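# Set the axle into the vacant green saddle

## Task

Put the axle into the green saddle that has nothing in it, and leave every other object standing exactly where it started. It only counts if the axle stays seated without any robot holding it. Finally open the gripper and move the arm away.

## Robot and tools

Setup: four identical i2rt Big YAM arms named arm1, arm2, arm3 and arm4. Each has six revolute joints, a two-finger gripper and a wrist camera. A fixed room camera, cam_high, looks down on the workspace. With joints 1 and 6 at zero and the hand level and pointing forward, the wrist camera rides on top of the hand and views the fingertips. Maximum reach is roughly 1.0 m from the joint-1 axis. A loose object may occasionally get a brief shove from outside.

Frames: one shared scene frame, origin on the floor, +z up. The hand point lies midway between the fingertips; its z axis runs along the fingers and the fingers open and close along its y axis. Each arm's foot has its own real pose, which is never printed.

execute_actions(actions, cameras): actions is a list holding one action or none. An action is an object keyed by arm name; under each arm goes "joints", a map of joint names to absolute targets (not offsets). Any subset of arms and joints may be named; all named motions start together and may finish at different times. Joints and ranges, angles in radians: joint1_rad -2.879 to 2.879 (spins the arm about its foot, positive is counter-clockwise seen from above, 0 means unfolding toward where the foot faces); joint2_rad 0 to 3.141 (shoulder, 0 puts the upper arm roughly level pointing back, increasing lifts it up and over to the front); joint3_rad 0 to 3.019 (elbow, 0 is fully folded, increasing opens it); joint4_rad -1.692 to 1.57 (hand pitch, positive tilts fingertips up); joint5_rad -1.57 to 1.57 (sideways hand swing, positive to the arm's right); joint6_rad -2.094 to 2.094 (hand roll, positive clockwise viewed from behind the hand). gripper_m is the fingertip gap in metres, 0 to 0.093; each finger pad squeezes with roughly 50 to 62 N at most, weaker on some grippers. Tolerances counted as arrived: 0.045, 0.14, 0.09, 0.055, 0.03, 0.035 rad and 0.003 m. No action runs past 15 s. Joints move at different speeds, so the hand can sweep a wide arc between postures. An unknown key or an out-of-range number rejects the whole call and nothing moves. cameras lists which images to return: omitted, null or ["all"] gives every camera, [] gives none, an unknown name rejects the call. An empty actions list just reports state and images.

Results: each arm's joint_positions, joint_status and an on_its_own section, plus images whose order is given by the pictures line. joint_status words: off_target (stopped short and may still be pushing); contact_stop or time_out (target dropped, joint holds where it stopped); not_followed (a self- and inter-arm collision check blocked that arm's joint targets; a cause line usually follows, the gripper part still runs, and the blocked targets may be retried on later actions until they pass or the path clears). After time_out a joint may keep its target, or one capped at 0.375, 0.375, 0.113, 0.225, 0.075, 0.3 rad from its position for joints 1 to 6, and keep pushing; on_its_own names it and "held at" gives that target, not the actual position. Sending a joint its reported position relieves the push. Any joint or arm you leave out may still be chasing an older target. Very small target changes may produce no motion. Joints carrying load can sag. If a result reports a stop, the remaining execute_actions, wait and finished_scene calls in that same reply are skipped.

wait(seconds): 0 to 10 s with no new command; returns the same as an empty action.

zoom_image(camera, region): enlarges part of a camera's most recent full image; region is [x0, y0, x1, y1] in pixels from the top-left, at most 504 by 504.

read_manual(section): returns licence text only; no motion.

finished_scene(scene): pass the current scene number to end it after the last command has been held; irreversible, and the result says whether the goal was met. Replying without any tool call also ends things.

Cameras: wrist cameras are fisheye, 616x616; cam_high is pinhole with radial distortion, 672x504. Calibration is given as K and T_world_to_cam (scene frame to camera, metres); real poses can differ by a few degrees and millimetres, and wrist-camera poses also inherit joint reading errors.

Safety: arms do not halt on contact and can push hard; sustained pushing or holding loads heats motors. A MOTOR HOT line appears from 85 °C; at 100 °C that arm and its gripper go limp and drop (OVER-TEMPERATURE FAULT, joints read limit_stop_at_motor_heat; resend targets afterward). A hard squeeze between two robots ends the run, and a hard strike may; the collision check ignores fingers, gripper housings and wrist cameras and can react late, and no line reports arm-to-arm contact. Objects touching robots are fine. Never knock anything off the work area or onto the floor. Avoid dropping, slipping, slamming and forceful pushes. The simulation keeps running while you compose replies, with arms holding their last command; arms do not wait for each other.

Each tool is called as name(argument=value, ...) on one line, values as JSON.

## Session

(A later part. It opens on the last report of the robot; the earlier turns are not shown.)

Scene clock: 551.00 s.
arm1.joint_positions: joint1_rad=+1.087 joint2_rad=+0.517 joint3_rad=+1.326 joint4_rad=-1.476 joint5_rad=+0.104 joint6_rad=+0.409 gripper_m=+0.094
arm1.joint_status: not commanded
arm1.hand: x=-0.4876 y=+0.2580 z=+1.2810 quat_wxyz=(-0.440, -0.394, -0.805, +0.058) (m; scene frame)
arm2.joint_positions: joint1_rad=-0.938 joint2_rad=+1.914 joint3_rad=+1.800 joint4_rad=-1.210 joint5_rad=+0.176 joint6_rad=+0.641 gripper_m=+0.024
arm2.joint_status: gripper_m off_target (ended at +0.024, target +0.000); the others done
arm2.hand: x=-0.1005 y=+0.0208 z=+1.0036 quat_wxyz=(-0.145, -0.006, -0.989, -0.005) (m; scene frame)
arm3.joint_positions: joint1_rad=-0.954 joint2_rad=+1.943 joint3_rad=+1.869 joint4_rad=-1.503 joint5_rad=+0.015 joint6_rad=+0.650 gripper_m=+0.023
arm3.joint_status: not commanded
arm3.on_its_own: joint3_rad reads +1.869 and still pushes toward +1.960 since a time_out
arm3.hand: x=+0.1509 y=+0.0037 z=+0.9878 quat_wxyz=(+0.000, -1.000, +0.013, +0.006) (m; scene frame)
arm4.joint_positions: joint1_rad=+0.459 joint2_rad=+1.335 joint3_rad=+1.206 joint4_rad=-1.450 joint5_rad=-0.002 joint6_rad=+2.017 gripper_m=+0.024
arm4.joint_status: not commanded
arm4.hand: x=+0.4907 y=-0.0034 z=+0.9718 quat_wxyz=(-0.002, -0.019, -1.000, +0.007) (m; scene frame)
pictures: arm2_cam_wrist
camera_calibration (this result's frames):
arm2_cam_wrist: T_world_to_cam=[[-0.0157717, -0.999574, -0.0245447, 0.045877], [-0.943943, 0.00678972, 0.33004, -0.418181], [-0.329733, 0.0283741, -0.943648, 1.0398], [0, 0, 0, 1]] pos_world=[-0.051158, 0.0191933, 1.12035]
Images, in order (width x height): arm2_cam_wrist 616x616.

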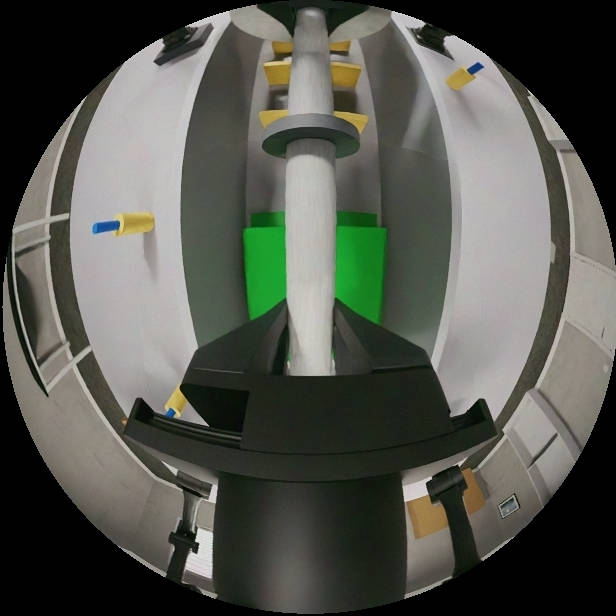

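execute_actions(actions=[{"arm2":{"joints":{"joint2_rad":1.888,"joint3_rad":1.862,"joint5_rad":0.18}},"arm4":{"joints":{"joint2_rad":1.30}},"arm3":{"joints":{"joint2_rad":1.935,"joint3_rad":1.889}}}], cameras=[])

execute_actions(actions=[{"arm3":{"joints":{"joint2_rad":1.45,"gripper_m":0.093}}}], cameras=["arm2_cam_wrist","arm4_cam_wrist","cam_high"])

Scene clock: 562.07 s.
arm1.joint_positions: joint1_rad=+1.087 joint2_rad=+0.517 joint3_rad=+1.326 joint4_rad=-1.476 joint5_rad=+0.104 joint6_rad=+0.409 gripper_m=+0.094
arm1.joint_status: not commanded
arm1.hand: x=-0.4876 y=+0.2580 z=+1.2810 quat_wxyz=(-0.440, -0.394, -0.805, +0.058) (m; scene frame)
arm2.joint_positions: joint1_rad=-0.938 joint2_rad=+1.911 joint3_rad=+1.800 joint4_rad=-1.210 joint5_rad=+0.178 joint6_rad=+0.641 gripper_m=+0.024
arm2.joint_status: all done
arm2.hand: x=-0.1004 y=+0.0204 z=+1.0056 quat_wxyz=(-0.147, -0.006, -0.989, -0.005) (m; scene frame)
arm3.joint_positions: joint1_rad=-0.954 joint2_rad=+1.944 joint3_rad=+1.869 joint4_rad=-1.503 joint5_rad=+0.015 joint6_rad=+0.650 gripper_m=+0.023
arm3.joint_status: all done
arm3.hand: x=+0.1510 y=+0.0038 z=+0.9875 quat_wxyz=(+0.001, -1.000, +0.013, +0.006) (m; scene frame)
arm4.joint_positions: joint1_rad=+0.459 joint2_rad=+1.335 joint3_rad=+1.206 joint4_rad=-1.450 joint5_rad=-0.002 joint6_rad=+2.017 gripper_m=+0.024
arm4.joint_status: all done
arm4.hand: x=+0.4907 y=-0.0034 z=+0.9718 quat_wxyz=(-0.002, -0.019, -1.000, +0.007) (m; scene frame)
pictures: none
No camera images: the call's "cameras" was empty. Leave "cameras" out to get every camera's image.

Scene clock: 563.83 s.
arm1.joint_positions: joint1_rad=+1.087 joint2_rad=+0.517 joint3_rad=+1.326 joint4_rad=-1.476 joint5_rad=+0.104 joint6_rad=+0.409 gripper_m=+0.094
arm1.joint_status: not commanded
arm1.hand: x=-0.4876 y=+0.2580 z=+1.2810 quat_wxyz=(-0.440, -0.394, -0.805, +0.058) (m; scene frame)
arm2.joint_positions: joint1_rad=-0.938 joint2_rad=+1.911 joint3_rad=+1.800 joint4_rad=-1.210 joint5_rad=+0.177 joint6_rad=+0.641 gripper_m=+0.024
arm2.joint_status: not commanded
arm2.hand: x=-0.1005 y=+0.0205 z=+1.0056 quat_wxyz=(-0.146, -0.006, -0.989, -0.005) (m; scene frame)
arm3.joint_positions: joint1_rad=-0.951 joint2_rad=+1.445 joint3_rad=+1.880 joint4_rad=-1.504 joint5_rad=+0.004 joint6_rad=+0.650 gripper_m=+0.093
arm3.joint_status: all done
arm3.hand: x=+0.2330 y=+0.0609 z=+1.2619 quat_wxyz=(-0.154, -0.967, +0.013, +0.204) (m; scene frame)
arm4.joint_positions: joint1_rad=+0.459 joint2_rad=+1.335 joint3_rad=+1.206 joint4_rad=-1.450 joint5_rad=-0.004 joint6_rad=+2.017 gripper_m=+0.024
arm4.joint_status: not commanded
arm4.hand: x=+0.4905 y=-0.0035 z=+0.9718 quat_wxyz=(-0.001, -0.019, -1.000, +0.007) (m; scene frame)
pictures: arm2_cam_wrist, arm4_cam_wrist, cam_high
camera_calibration (this result's frames):
arm2_cam_wrist: T_world_to_cam=[[-0.0164411, -0.999543, -0.0253759, 0.0463771], [-0.945028, 0.00724495, 0.326909, -0.415765], [-0.326576, 0.0293557, -0.944715, 1.04305], [0, 0, 0, 1]] pos_world=[-0.0515109, 0.0187486, 1.12248]
arm4_cam_wrist: T_world_to_cam=[[-0.040464, -0.999161, 0.00634326, 0.0114071], [-0.807533, 0.0364408, 0.588696, -0.172875], [-0.588433, 0.0186986, -0.80833, 1.19902], [0, 0, 0, 1]] pos_world=[0.566403, -0.00472282, 1.0709]
Images, in order (width x height): arm2_cam_wrist 616x616, arm4_cam_wrist 616x616, cam_high 672x504.

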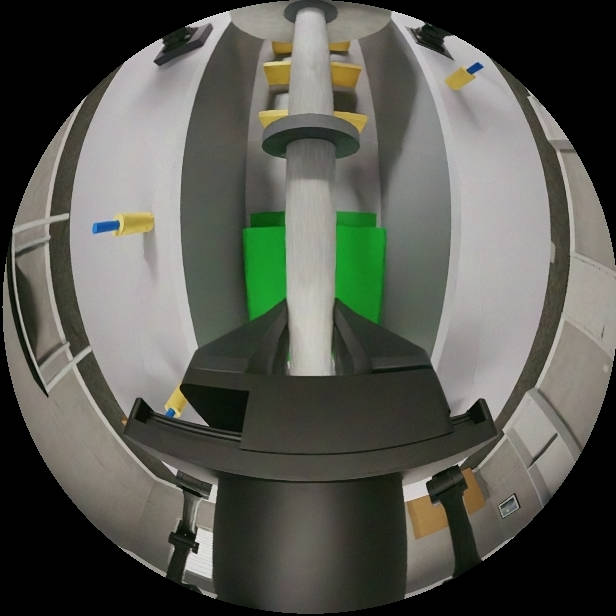

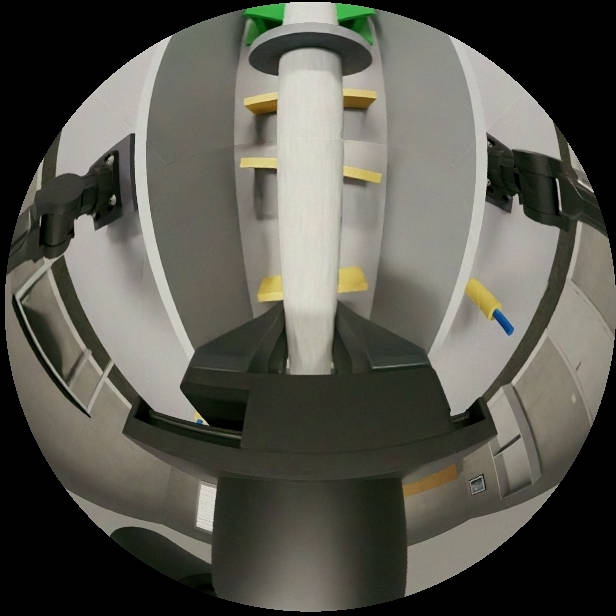

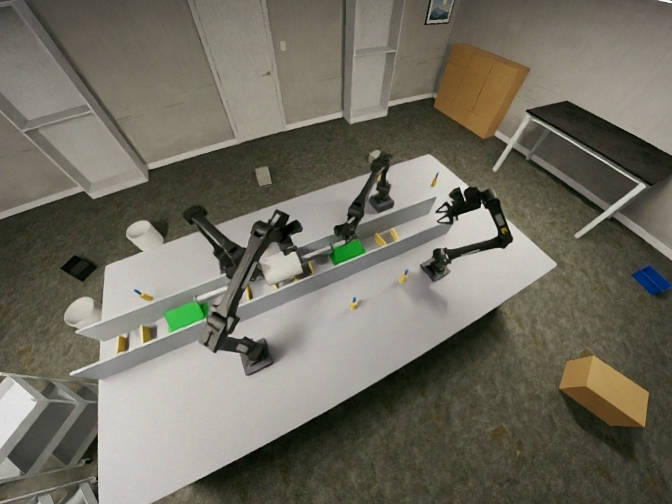

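execute_actions(actions=[{"arm3":{"joints":{"joint1_rad":0.333,"joint2_rad":1.05,"joint5_rad":0.195,"joint6_rad":1.945}}}], cameras=[])

execute_actions(actions=[{"arm3":{"joints":{"joint2_rad":1.378,"joint3_rad":1.345,"joint4_rad":-1.62}}}], cameras=["arm3_cam_wrist","cam_high"])

Scene clock: 574.00 s.
arm1.joint_positions: joint1_rad=+1.087 joint2_rad=+0.517 joint3_rad=+1.326 joint4_rad=-1.476 joint5_rad=+0.104 joint6_rad=+0.409 gripper_m=+0.094
arm1.joint_status: not commanded
arm1.hand: x=-0.4876 y=+0.2580 z=+1.2810 quat_wxyz=(-0.440, -0.394, -0.805, +0.058) (m; scene frame)
arm2.joint_positions: joint1_rad=-0.938 joint2_rad=+1.911 joint3_rad=+1.800 joint4_rad=-1.210 joint5_rad=+0.177 joint6_rad=+0.641 gripper_m=+0.024
arm2.joint_status: not commanded
arm2.hand: x=-0.1005 y=+0.0205 z=+1.0056 quat_wxyz=(-0.146, -0.006, -0.989, -0.005) (m; scene frame)
arm3.joint_positions: joint1_rad=+0.328 joint2_rad=+1.054 joint3_rad=+1.881 joint4_rad=-1.504 joint5_rad=+0.192 joint6_rad=+1.933 gripper_m=+0.093
arm3.joint_status: all done
arm3.hand: x=+0.7261 y=+0.0257 z=+1.4205 quat_wxyz=(-0.441, -0.894, +0.052, -0.062) (m; scene frame)
arm4.joint_positions: joint1_rad=+0.459 joint2_rad=+1.335 joint3_rad=+1.206 joint4_rad=-1.450 joint5_rad=-0.004 joint6_rad=+2.017 gripper_m=+0.024
arm4.joint_status: not commanded
arm4.hand: x=+0.4905 y=-0.0035 z=+0.9718 quat_wxyz=(-0.001, -0.019, -1.000, +0.007) (m; scene frame)
pictures: none
No camera images: the call's "cameras" was empty. Leave "cameras" out to get every camera's image.

Scene clock: 575.43 s.
arm1.joint_positions: joint1_rad=+1.087 joint2_rad=+0.517 joint3_rad=+1.326 joint4_rad=-1.476 joint5_rad=+0.104 joint6_rad=+0.409 gripper_m=+0.094
arm1.joint_status: not commanded
arm1.hand: x=-0.4876 y=+0.2580 z=+1.2810 quat_wxyz=(-0.440, -0.394, -0.805, +0.058) (m; scene frame)
arm2.joint_positions: joint1_rad=-0.938 joint2_rad=+1.911 joint3_rad=+1.800 joint4_rad=-1.210 joint5_rad=+0.177 joint6_rad=+0.641 gripper_m=+0.024
arm2.joint_status: not commanded
arm2.hand: x=-0.1005 y=+0.0205 z=+1.0056 quat_wxyz=(-0.146, -0.006, -0.989, -0.005) (m; scene frame)
arm3.joint_positions: joint1_rad=+0.328 joint2_rad=+1.383 joint3_rad=+1.324 joint4_rad=-1.612 joint5_rad=+0.193 joint6_rad=+1.934 gripper_m=+0.093
arm3.joint_status: all done
arm3.hand: x=+0.7337 y=-0.0114 z=+1.0498 quat_wxyz=(+0.007, -0.994, +0.010, +0.112) (m; scene frame)
arm4.joint_positions: joint1_rad=+0.459 joint2_rad=+1.335 joint3_rad=+1.206 joint4_rad=-1.450 joint5_rad=-0.004 joint6_rad=+2.017 gripper_m=+0.024
arm4.joint_status: not commanded
arm4.hand: x=+0.4905 y=-0.0035 z=+0.9718 quat_wxyz=(-0.001, -0.019, -1.000, +0.007) (m; scene frame)
pictures: arm3_cam_wrist, cam_high
camera_calibration (this result's frames):
arm3_cam_wrist: T_world_to_cam=[[0.023276, 0.999693, -0.00843802, 0.00494449], [0.912296, -0.0177877, 0.409145, -1.09471], [0.408869, -0.0172212, -0.91243, 0.77537], [0, 0, 0, 1]] pos_world=[0.681557, -0.0110624, 1.15541]
Images, in order (width x height): arm3_cam_wrist 616x616, cam_high 672x504.

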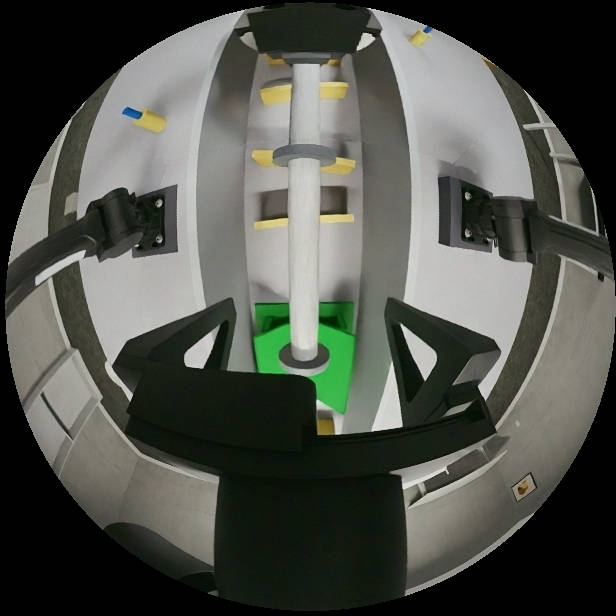

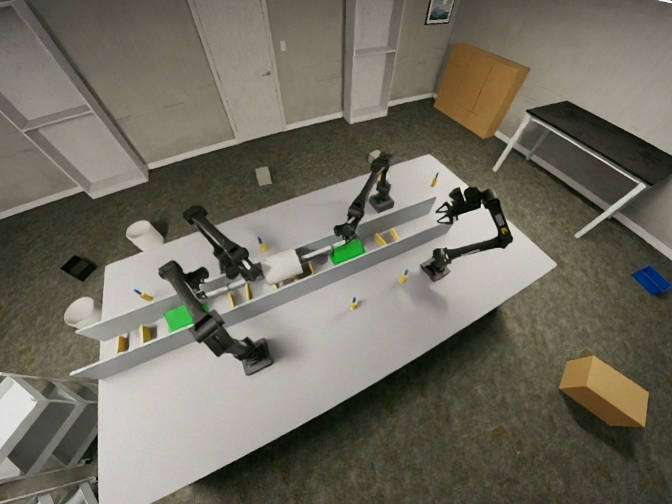

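zoom_image(camera="arm3_cam_wrist", region=[262, 140, 362, 380])

Region (262, 140, 362, 380) of arm3_cam_wrist's 616x616 image, scaled by 2.100, with more detail than that image has; it fills the left 210 columns of this view, and the rest is white.

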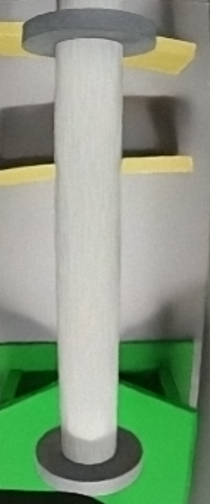

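execute_actions(actions=[{"arm3":{"joints":{"joint2_rad":1.412,"joint3_rad":1.171,"joint4_rad":-1.377,"gripper_m":0.05}}}], cameras=["arm3_cam_wrist"])

Scene clock: 584.33 s.
arm1.joint_positions: joint1_rad=+1.087 joint2_rad=+0.517 joint3_rad=+1.326 joint4_rad=-1.476 joint5_rad=+0.104 joint6_rad=+0.409 gripper_m=+0.094
arm1.joint_status: not commanded
arm1.hand: x=-0.4876 y=+0.2580 z=+1.2810 quat_wxyz=(-0.440, -0.394, -0.805, +0.058) (m; scene frame)
arm2.joint_positions: joint1_rad=-0.938 joint2_rad=+1.911 joint3_rad=+1.800 joint4_rad=-1.210 joint5_rad=+0.177 joint6_rad=+0.641 gripper_m=+0.024
arm2.joint_status: not commanded
arm2.hand: x=-0.1005 y=+0.0205 z=+1.0056 quat_wxyz=(-0.146, -0.006, -0.989, -0.005) (m; scene frame)
arm3.joint_positions: joint1_rad=+0.328 joint2_rad=+1.401 joint3_rad=+1.161 joint4_rad=-1.387 joint5_rad=+0.193 joint6_rad=+1.934 gripper_m=+0.050
arm3.joint_status: all done
arm3.hand: x=+0.7354 y=-0.0191 z=+0.9809 quat_wxyz=(-0.014, -0.994, +0.012, +0.104) (m; scene frame)
arm4.joint_positions: joint1_rad=+0.459 joint2_rad=+1.335 joint3_rad=+1.206 joint4_rad=-1.450 joint5_rad=-0.004 joint6_rad=+2.017 gripper_m=+0.024
arm4.joint_status: not commanded
arm4.hand: x=+0.4905 y=-0.0035 z=+0.9718 quat_wxyz=(-0.001, -0.019, -1.000, +0.007) (m; scene frame)
pictures: arm3_cam_wrist
camera_calibration (this result's frames):
arm3_cam_wrist: T_world_to_cam=[[0.0234912, 0.998493, -0.0495873, 0.0521935], [0.906307, -0.000334248, 0.422619, -1.07668], [0.421966, -0.0548691, -0.90495, 0.693939], [0, 0, 0, 1]] pos_world=[0.681758, -0.014399, 1.08559]
Images, in order (width x height): arm3_cam_wrist 616x616.

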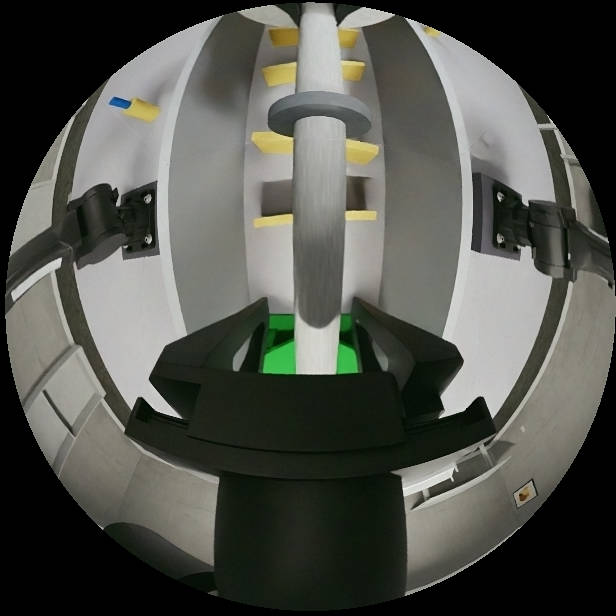

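execute_actions(actions=[{"arm3":{"joints":{"joint3_rad":1.152,"gripper_m":0.04}}}], cameras=["arm3_cam_wrist"])

Scene clock: 588.00 s.
arm1.joint_positions: joint1_rad=+1.087 joint2_rad=+0.517 joint3_rad=+1.326 joint4_rad=-1.476 joint5_rad=+0.104 joint6_rad=+0.409 gripper_m=+0.094
arm1.joint_status: not commanded
arm1.hand: x=-0.4876 y=+0.2580 z=+1.2810 quat_wxyz=(-0.440, -0.394, -0.805, +0.058) (m; scene frame)
arm2.joint_positions: joint1_rad=-0.938 joint2_rad=+1.911 joint3_rad=+1.800 joint4_rad=-1.210 joint5_rad=+0.177 joint6_rad=+0.641 gripper_m=+0.024
arm2.joint_status: not commanded
arm2.hand: x=-0.1005 y=+0.0205 z=+1.0056 quat_wxyz=(-0.146, -0.006, -0.989, -0.005) (m; scene frame)
arm3.joint_positions: joint1_rad=+0.328 joint2_rad=+1.401 joint3_rad=+1.151 joint4_rad=-1.387 joint5_rad=+0.193 joint6_rad=+1.934 gripper_m=+0.040
arm3.joint_status: all done
arm3.hand: x=+0.7344 y=-0.0162 z=+0.9774 quat_wxyz=(-0.010, -0.994, +0.012, +0.106) (m; scene frame)
arm4.joint_positions: joint1_rad=+0.459 joint2_rad=+1.335 joint3_rad=+1.206 joint4_rad=-1.450 joint5_rad=-0.004 joint6_rad=+2.017 gripper_m=+0.024
arm4.joint_status: not commanded
arm4.hand: x=+0.4905 y=-0.0035 z=+0.9718 quat_wxyz=(-0.001, -0.019, -1.000, +0.007) (m; scene frame)
pictures: arm3_cam_wrist
camera_calibration (this result's frames):
arm3_cam_wrist: T_world_to_cam=[[0.023475, 0.998882, -0.0410218, 0.0408193], [0.907573, -0.00408582, 0.419874, -1.07259], [0.419237, -0.0470868, -0.906655, 0.695231], [0, 0, 0, 1]] pos_world=[0.681025, -0.0124198, 1.08236]
Images, in order (width x height): arm3_cam_wrist 616x616.

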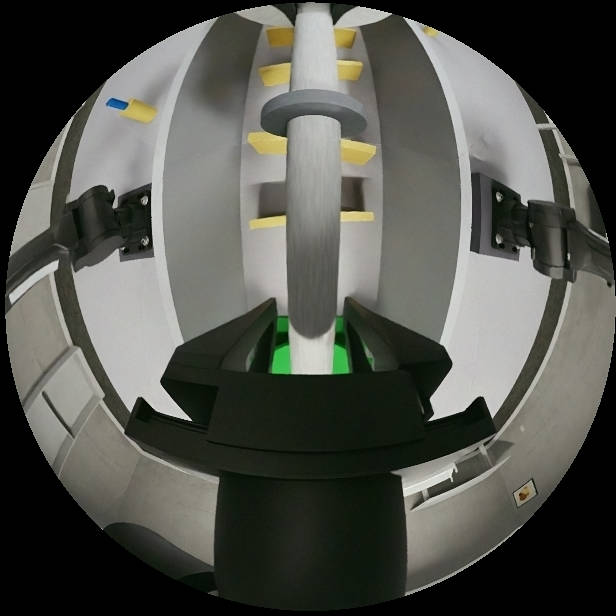

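execute_actions(actions=[{"arm3":{"joints":{"joint2_rad":1.398,"joint3_rad":1.172,"gripper_m":0.0}}}], cameras=[])

execute_actions(actions=[{"arm3":{"joints":{"joint2_rad":1.372,"joint3_rad":1.222,"joint5_rad":0.203}},"arm2":{"joints":{"joint2_rad":1.872,"joint3_rad":1.882,"joint4_rad":-1.195,"joint5_rad":0.185}},"arm4":{"joints":{"joint2_rad":1.33,"joint3_rad":1.222}}}], cameras=["arm3_cam_wrist"])

Scene clock: 592.27 s.
arm1.joint_positions: joint1_rad=+1.087 joint2_rad=+0.517 joint3_rad=+1.326 joint4_rad=-1.476 joint5_rad=+0.104 joint6_rad=+0.409 gripper_m=+0.094
arm1.joint_status: not commanded
arm1.hand: x=-0.4876 y=+0.2580 z=+1.2810 quat_wxyz=(-0.440, -0.394, -0.805, +0.058) (m; scene frame)
arm2.joint_positions: joint1_rad=-0.938 joint2_rad=+1.911 joint3_rad=+1.800 joint4_rad=-1.209 joint5_rad=+0.176 joint6_rad=+0.642 gripper_m=+0.024
arm2.joint_status: not commanded
arm2.hand: x=-0.1005 y=+0.0207 z=+1.0056 quat_wxyz=(-0.146, -0.007, -0.989, -0.006) (m; scene frame)
arm3.joint_positions: joint1_rad=+0.328 joint2_rad=+1.401 joint3_rad=+1.151 joint4_rad=-1.387 joint5_rad=+0.193 joint6_rad=+1.937 gripper_m=+0.024
arm3.joint_status: gripper_m off_target (ended at +0.024, target +0.000); the others done
arm3.hand: x=+0.7344 y=-0.0162 z=+0.9774 quat_wxyz=(-0.010, -0.994, +0.013, +0.106) (m; scene frame)
arm4.joint_positions: joint1_rad=+0.459 joint2_rad=+1.335 joint3_rad=+1.206 joint4_rad=-1.451 joint5_rad=-0.006 joint6_rad=+2.018 gripper_m=+0.024
arm4.joint_status: not commanded
arm4.hand: x=+0.4903 y=-0.0038 z=+0.9718 quat_wxyz=(+0.000, -0.020, -1.000, +0.008) (m; scene frame)
pictures: none
No camera images: the call's "cameras" was empty. Leave "cameras" out to get every camera's image.

Scene clock: 592.83 s.
arm1.joint_positions: joint1_rad=+1.087 joint2_rad=+0.517 joint3_rad=+1.326 joint4_rad=-1.476 joint5_rad=+0.104 joint6_rad=+0.409 gripper_m=+0.094
arm1.joint_status: not commanded
arm1.hand: x=-0.4876 y=+0.2580 z=+1.2810 quat_wxyz=(-0.440, -0.394, -0.805, +0.058) (m; scene frame)
arm2.joint_positions: joint1_rad=-0.938 joint2_rad=+1.911 joint3_rad=+1.800 joint4_rad=-1.209 joint5_rad=+0.176 joint6_rad=+0.642 gripper_m=+0.024
arm2.joint_status: all done
arm2.hand: x=-0.1005 y=+0.0206 z=+1.0056 quat_wxyz=(-0.146, -0.007, -0.989, -0.006) (m; scene frame)
arm3.joint_positions: joint1_rad=+0.328 joint2_rad=+1.400 joint3_rad=+1.151 joint4_rad=-1.387 joint5_rad=+0.194 joint6_rad=+1.937 gripper_m=+0.024
arm3.joint_status: all done
arm3.hand: x=+0.7343 y=-0.0163 z=+0.9780 quat_wxyz=(-0.011, -0.994, +0.013, +0.106) (m; scene frame)
arm4.joint_positions: joint1_rad=+0.459 joint2_rad=+1.335 joint3_rad=+1.205 joint4_rad=-1.451 joint5_rad=-0.006 joint6_rad=+2.018 gripper_m=+0.024
arm4.joint_status: all done
arm4.hand: x=+0.4904 y=-0.0041 z=+0.9712 quat_wxyz=(-0.001, -0.020, -1.000, +0.009) (m; scene frame)
pictures: arm3_cam_wrist
camera_calibration (this result's frames):
arm3_cam_wrist: T_world_to_cam=[[0.026386, 0.998711, -0.0433583, 0.0410937], [0.907628, -0.00575708, 0.419736, -1.07267], [0.418945, -0.0504284, -0.90661, 0.695899], [0, 0, 0, 1]] pos_world=[0.680962, -0.0121232, 1.08293]
Images, in order (width x height): arm3_cam_wrist 616x616.

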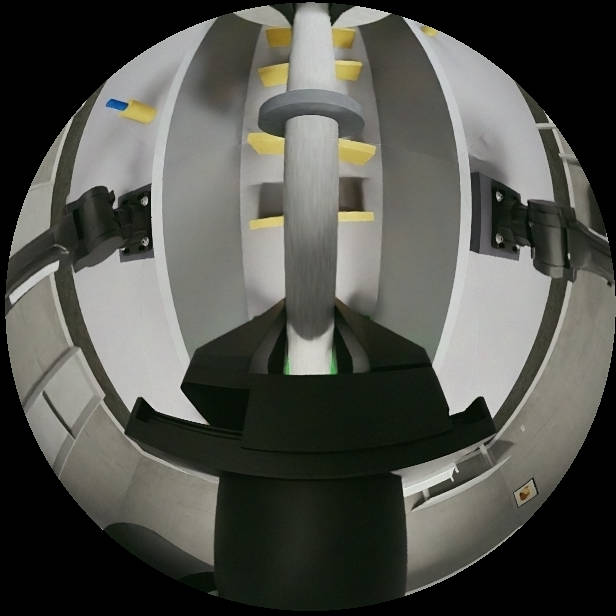

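execute_actions(actions=[{"arm4":{"joints":{"joint2_rad":0.6,"gripper_m":0.08}}}], cameras=["cam_high"])

Scene clock: 597.53 s.
arm1.joint_positions: joint1_rad=+1.087 joint2_rad=+0.517 joint3_rad=+1.326 joint4_rad=-1.476 joint5_rad=+0.104 joint6_rad=+0.409 gripper_m=+0.094
arm1.joint_status: not commanded
arm1.hand: x=-0.4876 y=+0.2580 z=+1.2810 quat_wxyz=(-0.440, -0.394, -0.805, +0.058) (m; scene frame)
arm2.joint_positions: joint1_rad=-0.938 joint2_rad=+1.911 joint3_rad=+1.800 joint4_rad=-1.209 joint5_rad=+0.178 joint6_rad=+0.642 gripper_m=+0.024
arm2.joint_status: not commanded
arm2.hand: x=-0.1003 y=+0.0204 z=+1.0057 quat_wxyz=(-0.147, -0.007, -0.989, -0.005) (m; scene frame)
arm3.joint_positions: joint1_rad=+0.328 joint2_rad=+1.400 joint3_rad=+1.151 joint4_rad=-1.384 joint5_rad=+0.194 joint6_rad=+1.937 gripper_m=+0.024
arm3.joint_status: not commanded
arm3.hand: x=+0.7344 y=-0.0168 z=+0.9780 quat_wxyz=(-0.012, -0.994, +0.014, +0.106) (m; scene frame)
arm4.joint_positions: joint1_rad=+0.459 joint2_rad=+0.589 joint3_rad=+1.205 joint4_rad=-1.451 joint5_rad=-0.005 joint6_rad=+2.018 gripper_m=+0.080
arm4.joint_status: all done
arm4.hand: x=+0.5511 y=-0.1444 z=+1.1886 quat_wxyz=(+0.150, -0.018, -0.934, -0.324) (m; scene frame)
pictures: cam_high
Images, in order (width x height): cam_high 672x504.

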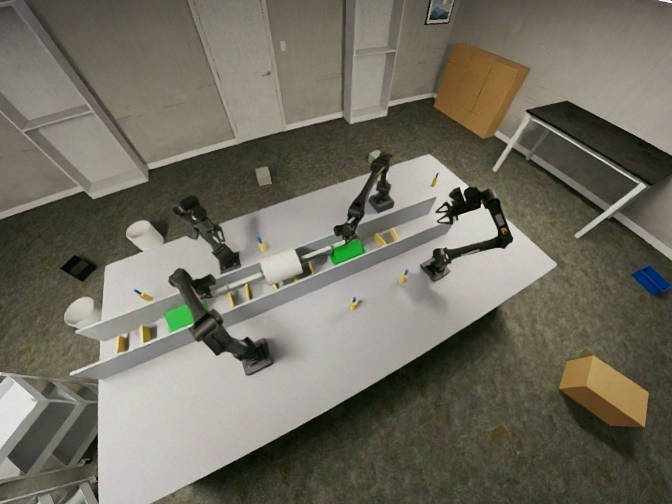

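execute_actions(actions=[{"arm2":{"joints":{"joint1_rad":-0.799,"joint2_rad":1.664,"joint3_rad":1.537,"joint4_rad":-1.122,"joint5_rad":0.221,"joint6_rad":0.784}},"arm3":{"joints":{"joint1_rad":0.026,"joint2_rad":1.284,"joint3_rad":1.142,"joint4_rad":-1.344,"joint5_rad":0.21,"joint6_rad":1.62}},"arm4":{"joints":{"joint1_rad":0.8,"joint2_rad":0.35}}}], cameras=["arm2_cam_wrist"])

Scene clock: 607.03 s.
arm1.joint_positions: joint1_rad=+1.087 joint2_rad=+0.517 joint3_rad=+1.326 joint4_rad=-1.476 joint5_rad=+0.104 joint6_rad=+0.409 gripper_m=+0.094
arm1.joint_status: not commanded
arm1.hand: x=-0.4876 y=+0.2580 z=+1.2810 quat_wxyz=(-0.440, -0.394, -0.805, +0.058) (m; scene frame)
arm2.joint_positions: joint1_rad=-0.788 joint2_rad=+1.700 joint3_rad=+1.516 joint4_rad=-1.152 joint5_rad=+0.215 joint6_rad=+0.805 gripper_m=+0.024
arm2.joint_status: all done
arm2.hand: x=-0.2144 y=+0.0331 z=+1.0121 quat_wxyz=(-0.152, -0.015, -0.988, -0.010) (m; scene frame)
arm3.joint_positions: joint1_rad=+0.028 joint2_rad=+1.325 joint3_rad=+1.110 joint4_rad=-1.353 joint5_rad=+0.204 joint6_rad=+1.645 gripper_m=+0.024
arm3.joint_status: all done
arm3.hand: x=+0.6191 y=-0.0176 z=+0.9903 quat_wxyz=(-0.014, -0.994, +0.021, +0.106) (m; scene frame)
arm4.joint_positions: joint1_rad=+0.796 joint2_rad=+0.338 joint3_rad=+1.205 joint4_rad=-1.451 joint5_rad=-0.005 joint6_rad=+2.018 gripper_m=+0.080
arm4.joint_status: all done
arm4.hand: x=+0.5444 y=-0.2449 z=+1.2291 quat_wxyz=(+0.267, +0.131, -0.872, -0.388) (m; scene frame)
pictures: arm2_cam_wrist
camera_calibration (this result's frames):
arm2_cam_wrist: T_world_to_cam=[[-0.0311958, -0.998792, -0.0379753, 0.066859], [-0.948411, 0.0175864, 0.316556, -0.516297], [-0.315506, 0.0458914, -0.947813, 1.01657], [0, 0, 0, 1]] pos_world=[-0.166843, 0.0292064, 1.12949]
Images, in order (width x height): arm2_cam_wrist 616x616.

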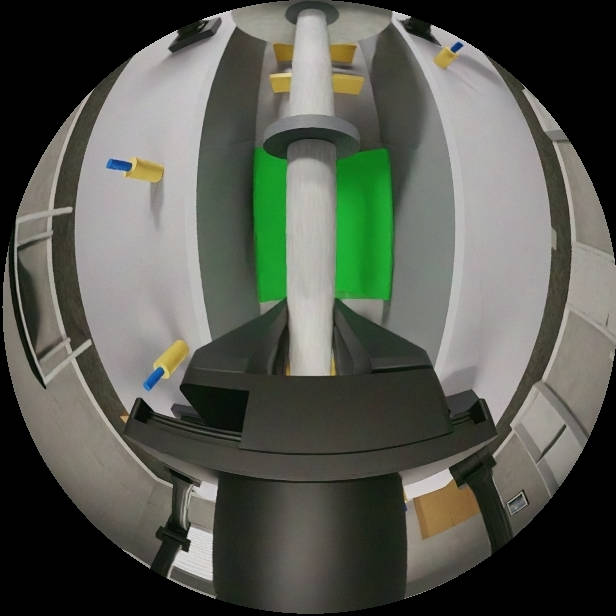

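execute_actions(actions=[{"arm2":{"joints":{"joint1_rad":-0.618,"joint2_rad":1.501,"joint3_rad":1.301,"joint4_rad":-1.12,"joint5_rad":0.254,"joint6_rad":0.97}},"arm3":{"joints":{"joint1_rad":-0.285,"joint2_rad":1.32,"joint3_rad":1.165,"joint4_rad":-1.275,"joint5_rad":0.195,"joint6_rad":1.305}}}], cameras=[])

Scene clock: 613.57 s.
arm1.joint_positions: joint1_rad=+1.087 joint2_rad=+0.517 joint3_rad=+1.326 joint4_rad=-1.476 joint5_rad=+0.104 joint6_rad=+0.409 gripper_m=+0.094
arm1.joint_status: not commanded
arm1.hand: x=-0.4876 y=+0.2580 z=+1.2810 quat_wxyz=(-0.440, -0.394, -0.805, +0.058) (m; scene frame)
arm2.joint_positions: joint1_rad=-0.606 joint2_rad=+1.535 joint3_rad=+1.283 joint4_rad=-1.130 joint5_rad=+0.248 joint6_rad=+0.980 gripper_m=+0.024
arm2.joint_status: all done
arm2.hand: x=-0.3299 y=+0.0350 z=+1.0016 quat_wxyz=(-0.149, -0.010, -0.989, -0.010) (m; scene frame)
arm3.joint_positions: joint1_rad=-0.286 joint2_rad=+1.326 joint3_rad=+1.110 joint4_rad=-1.286 joint5_rad=+0.190 joint6_rad=+1.320 gripper_m=+0.024
arm3.joint_status: all done
arm3.hand: x=+0.5038 y=-0.0089 z=+0.9909 quat_wxyz=(-0.015, -0.994, +0.018, +0.104) (m; scene frame)
arm4.joint_positions: joint1_rad=+0.796 joint2_rad=+0.338 joint3_rad=+1.205 joint4_rad=-1.451 joint5_rad=-0.005 joint6_rad=+2.018 gripper_m=+0.080
arm4.joint_status: not commanded
arm4.hand: x=+0.5444 y=-0.2449 z=+1.2291 quat_wxyz=(+0.267, +0.131, -0.872, -0.388) (m; scene frame)
pictures: none
No camera images: the call's "cameras" was empty. Leave "cameras" out to get every camera's image.

execute_actions(actions=[{"arm2":{"joints":{"joint1_rad":-0.38,"joint2_rad":1.387,"joint3_rad":1.169,"joint4_rad":-1.2,"joint5_rad":0.288,"joint6_rad":1.215}},"arm3":{"joints":{"joint1_rad":-0.552,"joint2_rad":1.418,"joint3_rad":1.301,"joint4_rad":-1.225,"joint5_rad":0.173,"joint6_rad":1.035}}}], cameras=["cam_high"])

Scene clock: 618.57 s.
arm1.joint_positions: joint1_rad=+1.087 joint2_rad=+0.517 joint3_rad=+1.326 joint4_rad=-1.476 joint5_rad=+0.104 joint6_rad=+0.409 gripper_m=+0.094
arm1.joint_status: not commanded
arm1.hand: x=-0.4876 y=+0.2580 z=+1.2810 quat_wxyz=(-0.440, -0.394, -0.805, +0.058) (m; scene frame)
arm2.joint_positions: joint1_rad=-0.365 joint2_rad=+1.416 joint3_rad=+1.154 joint4_rad=-1.201 joint5_rad=+0.280 joint6_rad=+1.227 gripper_m=+0.024
arm2.joint_status: all done
arm2.hand: x=-0.4482 y=+0.0334 z=+1.0010 quat_wxyz=(-0.143, -0.009, -0.990, -0.003) (m; scene frame)
arm3.joint_positions: joint1_rad=-0.556 joint2_rad=+1.438 joint3_rad=+1.223 joint4_rad=-1.229 joint5_rad=+0.167 joint6_rad=+1.047 gripper_m=+0.024
arm3.joint_status: all done
arm3.hand: x=+0.3858 y=-0.0098 z=+0.9934 quat_wxyz=(-0.019, -0.994, +0.018, +0.108) (m; scene frame)
arm4.joint_positions: joint1_rad=+0.796 joint2_rad=+0.338 joint3_rad=+1.205 joint4_rad=-1.451 joint5_rad=-0.005 joint6_rad=+2.018 gripper_m=+0.080
arm4.joint_status: not commanded
arm4.hand: x=+0.5444 y=-0.2449 z=+1.2291 quat_wxyz=(+0.267, +0.131, -0.872, -0.388) (m; scene frame)
pictures: cam_high
Images, in order (width x height): cam_high 672x504.

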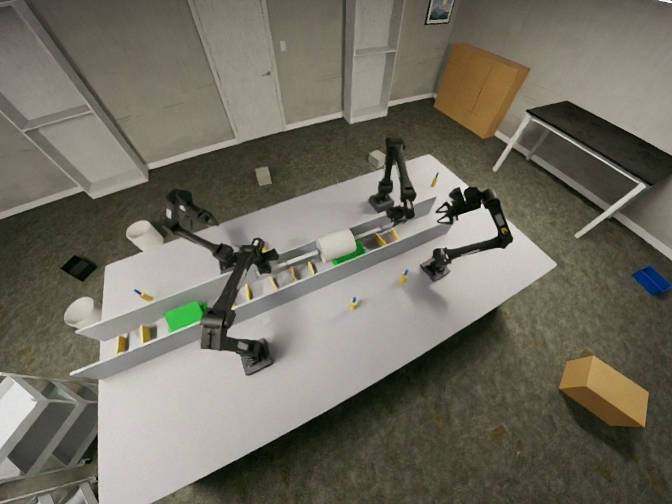

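execute_actions(actions=[{"arm2":{"joints":{"joint1_rad":-0.095,"joint2_rad":1.421,"joint3_rad":1.011,"joint4_rad":-1.10,"joint5_rad":0.307,"joint6_rad":1.515}},"arm3":{"joints":{"joint1_rad":-0.756,"joint2_rad":1.626,"joint3_rad":1.374,"joint4_rad":-1.062,"joint5_rad":0.15,"joint6_rad":0.83}}}])

Scene clock: 626.73 s.
arm1.joint_positions: joint1_rad=+1.087 joint2_rad=+0.517 joint3_rad=+1.326 joint4_rad=-1.476 joint5_rad=+0.104 joint6_rad=+0.409 gripper_m=+0.094
arm1.joint_status: not commanded
arm1.hand: x=-0.4876 y=+0.2580 z=+1.2810 quat_wxyz=(-0.440, -0.394, -0.805, +0.058) (m; scene frame)
arm2.joint_positions: joint1_rad=-0.085 joint2_rad=+1.442 joint3_rad=+0.990 joint4_rad=-1.097 joint5_rad=+0.292 joint6_rad=+1.519 gripper_m=+0.024
arm2.joint_status: all done
arm2.hand: x=-0.5627 y=+0.0350 z=+0.9337 quat_wxyz=(-0.140, -0.009, -0.990, -0.003) (m; scene frame)
arm3.joint_positions: joint1_rad=-0.760 joint2_rad=+1.665 joint3_rad=+1.293 joint4_rad=-1.068 joint5_rad=+0.146 joint6_rad=+0.839 gripper_m=+0.024
arm3.joint_status: all done
arm3.hand: x=+0.2720 y=-0.0047 z=+0.9228 quat_wxyz=(-0.006, -0.995, +0.016, +0.102) (m; scene frame)
arm4.joint_positions: joint1_rad=+0.796 joint2_rad=+0.338 joint3_rad=+1.205 joint4_rad=-1.451 joint5_rad=-0.005 joint6_rad=+2.018 gripper_m=+0.080
arm4.joint_status: not commanded
arm4.hand: x=+0.5444 y=-0.2449 z=+1.2291 quat_wxyz=(+0.267, +0.131, -0.872, -0.388) (m; scene frame)
pictures: arm1_cam_wrist, arm2_cam_wrist, arm3_cam_wrist, arm4_cam_wrist, cam_high
camera_calibration (this result's frames):
arm1_cam_wrist: T_world_to_cam=[[-0.686247, -0.685688, -0.242688, 0.153948], [-0.639649, 0.72775, -0.247445, -0.181107], [0.346286, -0.014573, -0.938016, 1.49829], [0, 0, 0, 1]] pos_world=[-0.529036, 0.259195, 1.39797]
arm2_cam_wrist: T_world_to_cam=[[-0.0237037, -0.999503, -0.0207672, 0.0430392], [-0.940837, 0.0152789, 0.338515, -0.837923], [-0.338029, 0.0275626, -0.940732, 0.813587], [0, 0, 0, 1]] pos_world=[-0.512313, 0.0333957, 1.04991]
arm3_cam_wrist: T_world_to_cam=[[0.0326259, 0.998874, -0.0344501, 0.0294463], [0.903703, -0.0147594, 0.427905, -0.63635], [0.426915, -0.0450935, -0.903167, 0.834779], [0, 0, 0, 1]] pos_world=[0.217732, -0.00116218, 1.02726]
arm4_cam_wrist: T_world_to_cam=[[0.015322, -0.659992, -0.751116, 0.754497], [-0.329527, -0.71257, 0.6194, -0.753461], [-0.944022, 0.238022, -0.228403, 0.977776], [0, 0, 0, 1]] pos_world=[0.663197, -0.271664, 1.25674]
Images, in order (width x height): arm1_cam_wrist 616x616, arm2_cam_wrist 616x616, arm3_cam_wrist 616x616, arm4_cam_wrist 616x616, cam_high 672x504.

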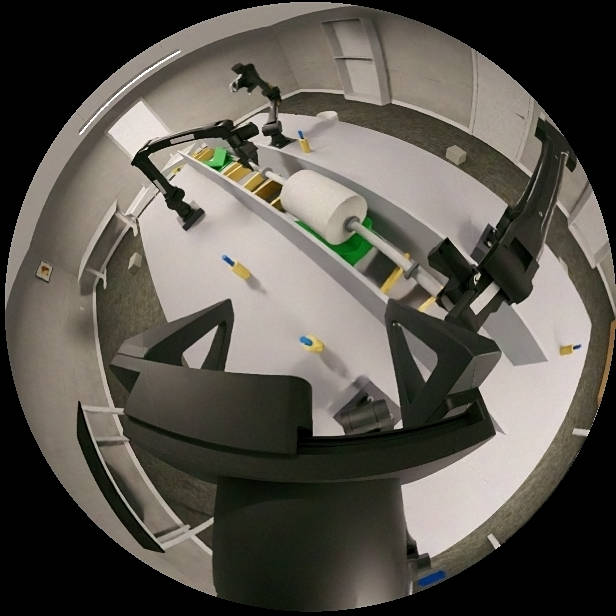

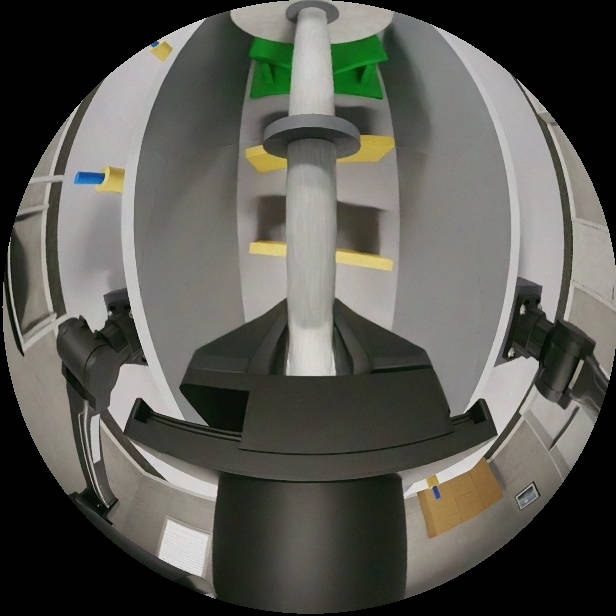

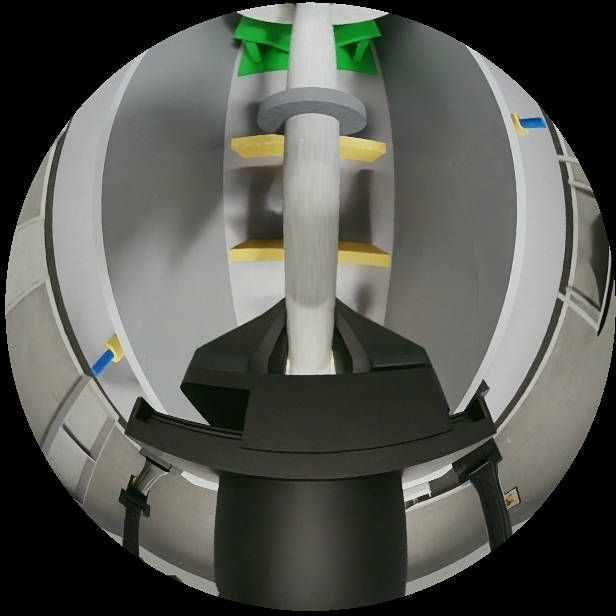

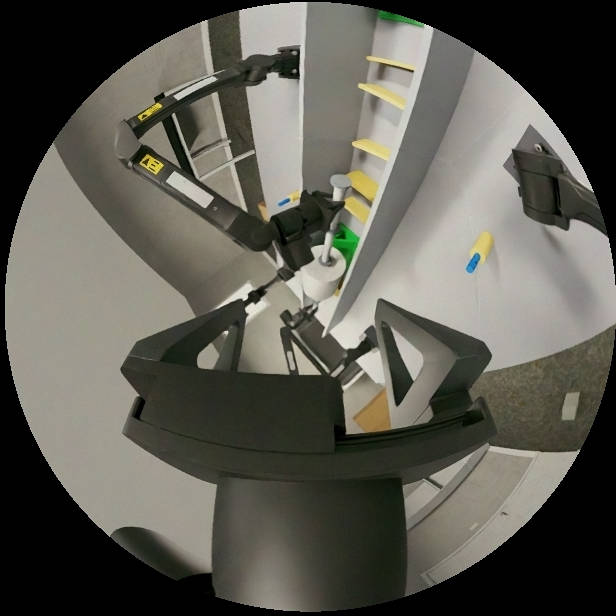

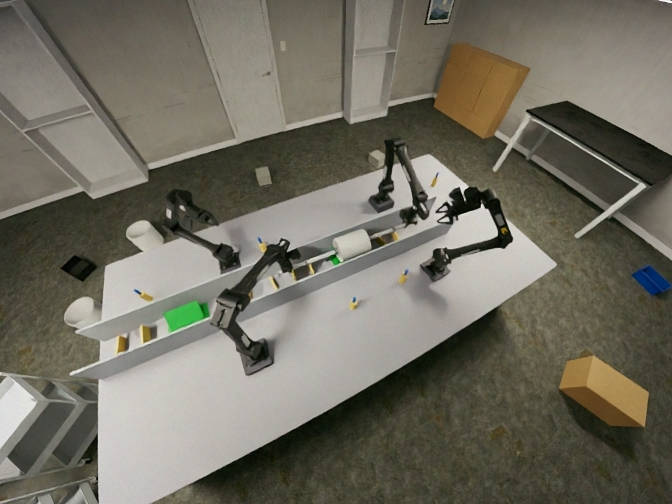

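execute_actions(actions=[{"arm2":{"joints":{"joint1_rad":-0.09,"joint2_rad":1.465,"joint3_rad":0.942,"joint4_rad":-0.985}},"arm3":{"joints":{"joint1_rad":-0.747,"joint2_rad":1.68,"joint3_rad":1.279,"joint4_rad":-0.958}}}], cameras=["arm1_cam_wrist","arm2_cam_wrist","arm3_cam_wrist","cam_high"])

Scene clock: 641.87 s.
arm1.joint_positions: joint1_rad=+1.087 joint2_rad=+0.517 joint3_rad=+1.326 joint4_rad=-1.476 joint5_rad=+0.104 joint6_rad=+0.409 gripper_m=+0.094
arm1.joint_status: not commanded
arm1.hand: x=-0.4876 y=+0.2580 z=+1.2810 quat_wxyz=(-0.440, -0.394, -0.805, +0.058) (m; scene frame)
arm2.joint_positions: joint1_rad=-0.085 joint2_rad=+1.485 joint3_rad=+0.926 joint4_rad=-0.993 joint5_rad=+0.300 joint6_rad=+1.522 gripper_m=+0.024
arm2.joint_status: all done
arm2.hand: x=-0.5622 y=+0.0311 z=+0.8971 quat_wxyz=(-0.144, -0.010, -0.990, -0.001) (m; scene frame)
arm3.joint_positions: joint1_rad=-0.751 joint2_rad=+1.698 joint3_rad=+1.247 joint4_rad=-0.974 joint5_rad=+0.145 joint6_rad=+0.847 gripper_m=+0.024
arm3.joint_status: all done
arm3.hand: x=+0.2722 y=-0.0112 z=+0.8922 quat_wxyz=(-0.013, -0.994, +0.016, +0.107) (m; scene frame)
arm4.joint_positions: joint1_rad=+0.796 joint2_rad=+0.338 joint3_rad=+1.205 joint4_rad=-1.451 joint5_rad=-0.005 joint6_rad=+2.018 gripper_m=+0.080
arm4.joint_status: not commanded
arm4.hand: x=+0.5444 y=-0.2449 z=+1.2291 quat_wxyz=(+0.267, +0.131, -0.872, -0.388) (m; scene frame)
pictures: arm1_cam_wrist, arm2_cam_wrist, arm3_cam_wrist, cam_high
camera_calibration (this result's frames):
arm1_cam_wrist: T_world_to_cam=[[-0.686247, -0.685688, -0.242688, 0.153948], [-0.639649, 0.72775, -0.247445, -0.181107], [0.346286, -0.014573, -0.938016, 1.49829], [0, 0, 0, 1]] pos_world=[-0.529036, 0.259195, 1.39797]
arm2_cam_wrist: T_world_to_cam=[[-0.0258801, -0.999495, -0.0184338, 0.0351064], [-0.943161, 0.0183014, 0.331833, -0.820435], [-0.331328, 0.0259739, -0.943158, 0.785507], [0, 0, 0, 1]] pos_world=[-0.512633, 0.0297012, 1.01375]
arm3_cam_wrist: T_world_to_cam=[[0.031221, 0.998348, -0.048233, 0.0474807], [0.907992, -0.00815675, 0.418908, -0.616627], [0.417823, -0.0568739, -0.906747, 0.812253], [0, 0, 0, 1]] pos_world=[0.219032, -0.00623601, 0.997108]
Images, in order (width x height): arm1_cam_wrist 616x616, arm2_cam_wrist 616x616, arm3_cam_wrist 616x616, cam_high 672x504.

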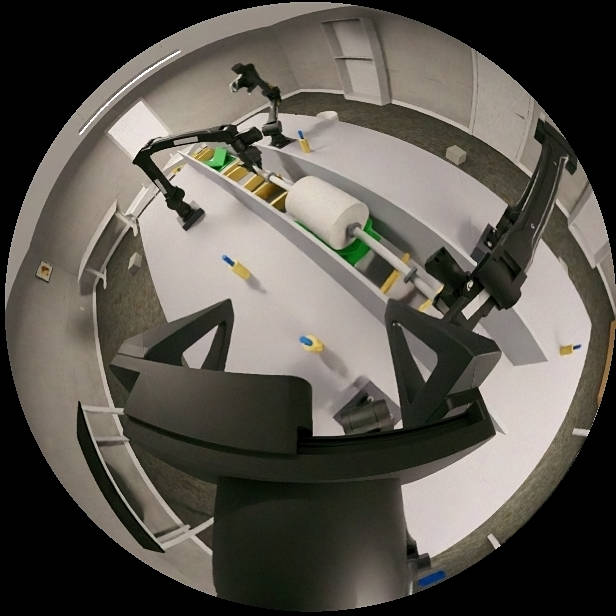

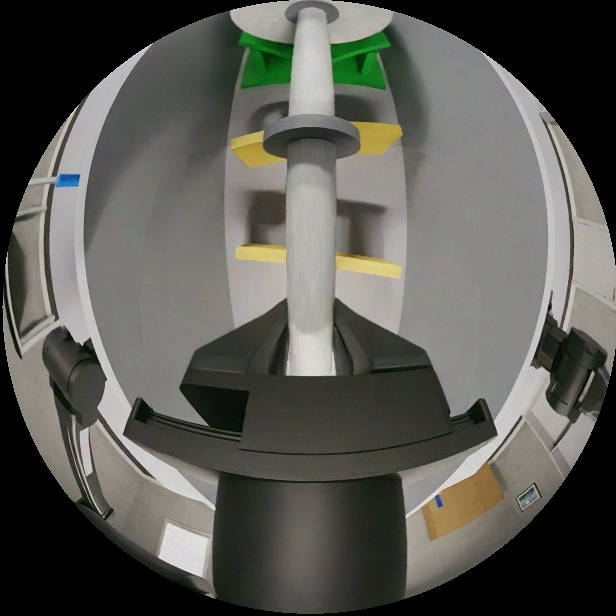

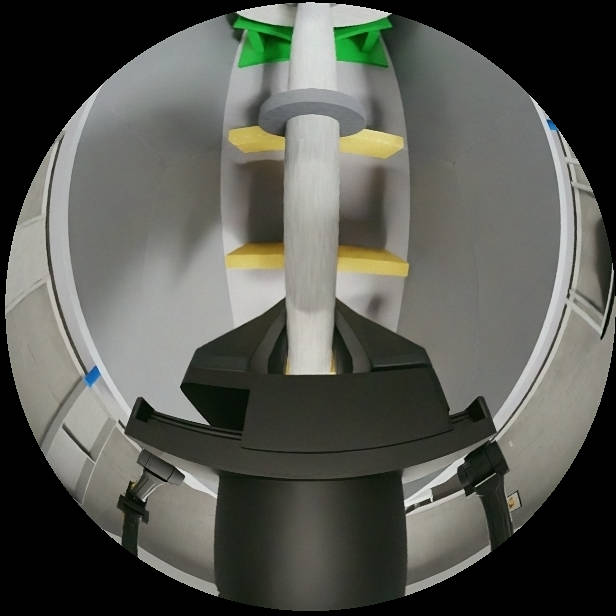

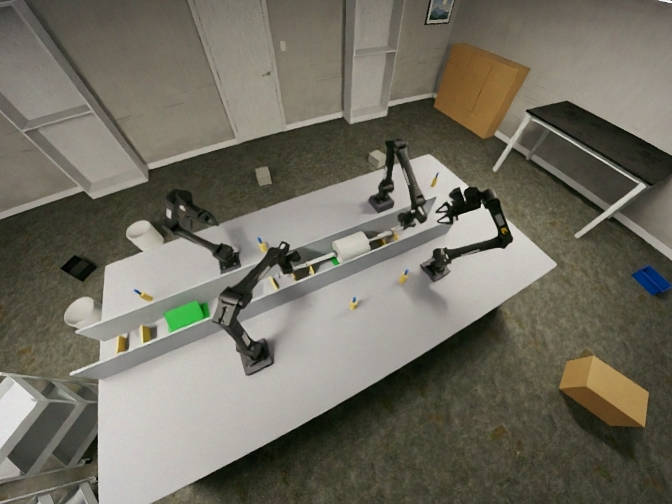

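zoom_image(camera="arm2_cam_wrist", region=[222, 0, 402, 110])

zoom_image(camera="arm3_cam_wrist", region=[222, 0, 402, 110])

zoom_image(camera="cam_high", region=[310, 215, 400, 280])

Region (222, 0, 402, 110) of arm2_cam_wrist's 616x616 image, scaled by 2.800, with more detail than that image has.

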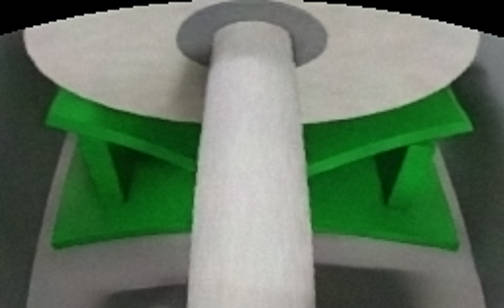

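Region (222, 0, 402, 110) of arm3_cam_wrist's 616x616 image, scaled by 2.800, with more detail than that image has.

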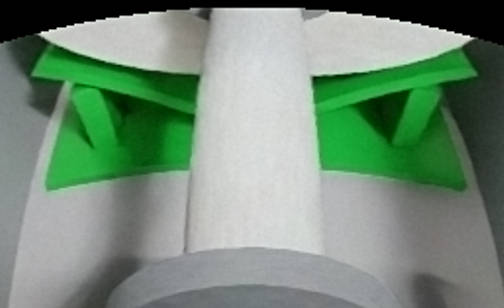

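Region (310, 215, 400, 280) of cam_high's 672x504 image, scaled by 5.600, with more detail than that image has.

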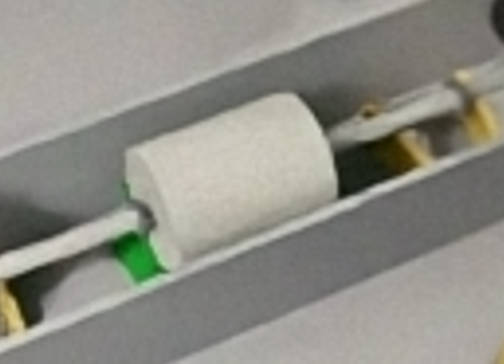

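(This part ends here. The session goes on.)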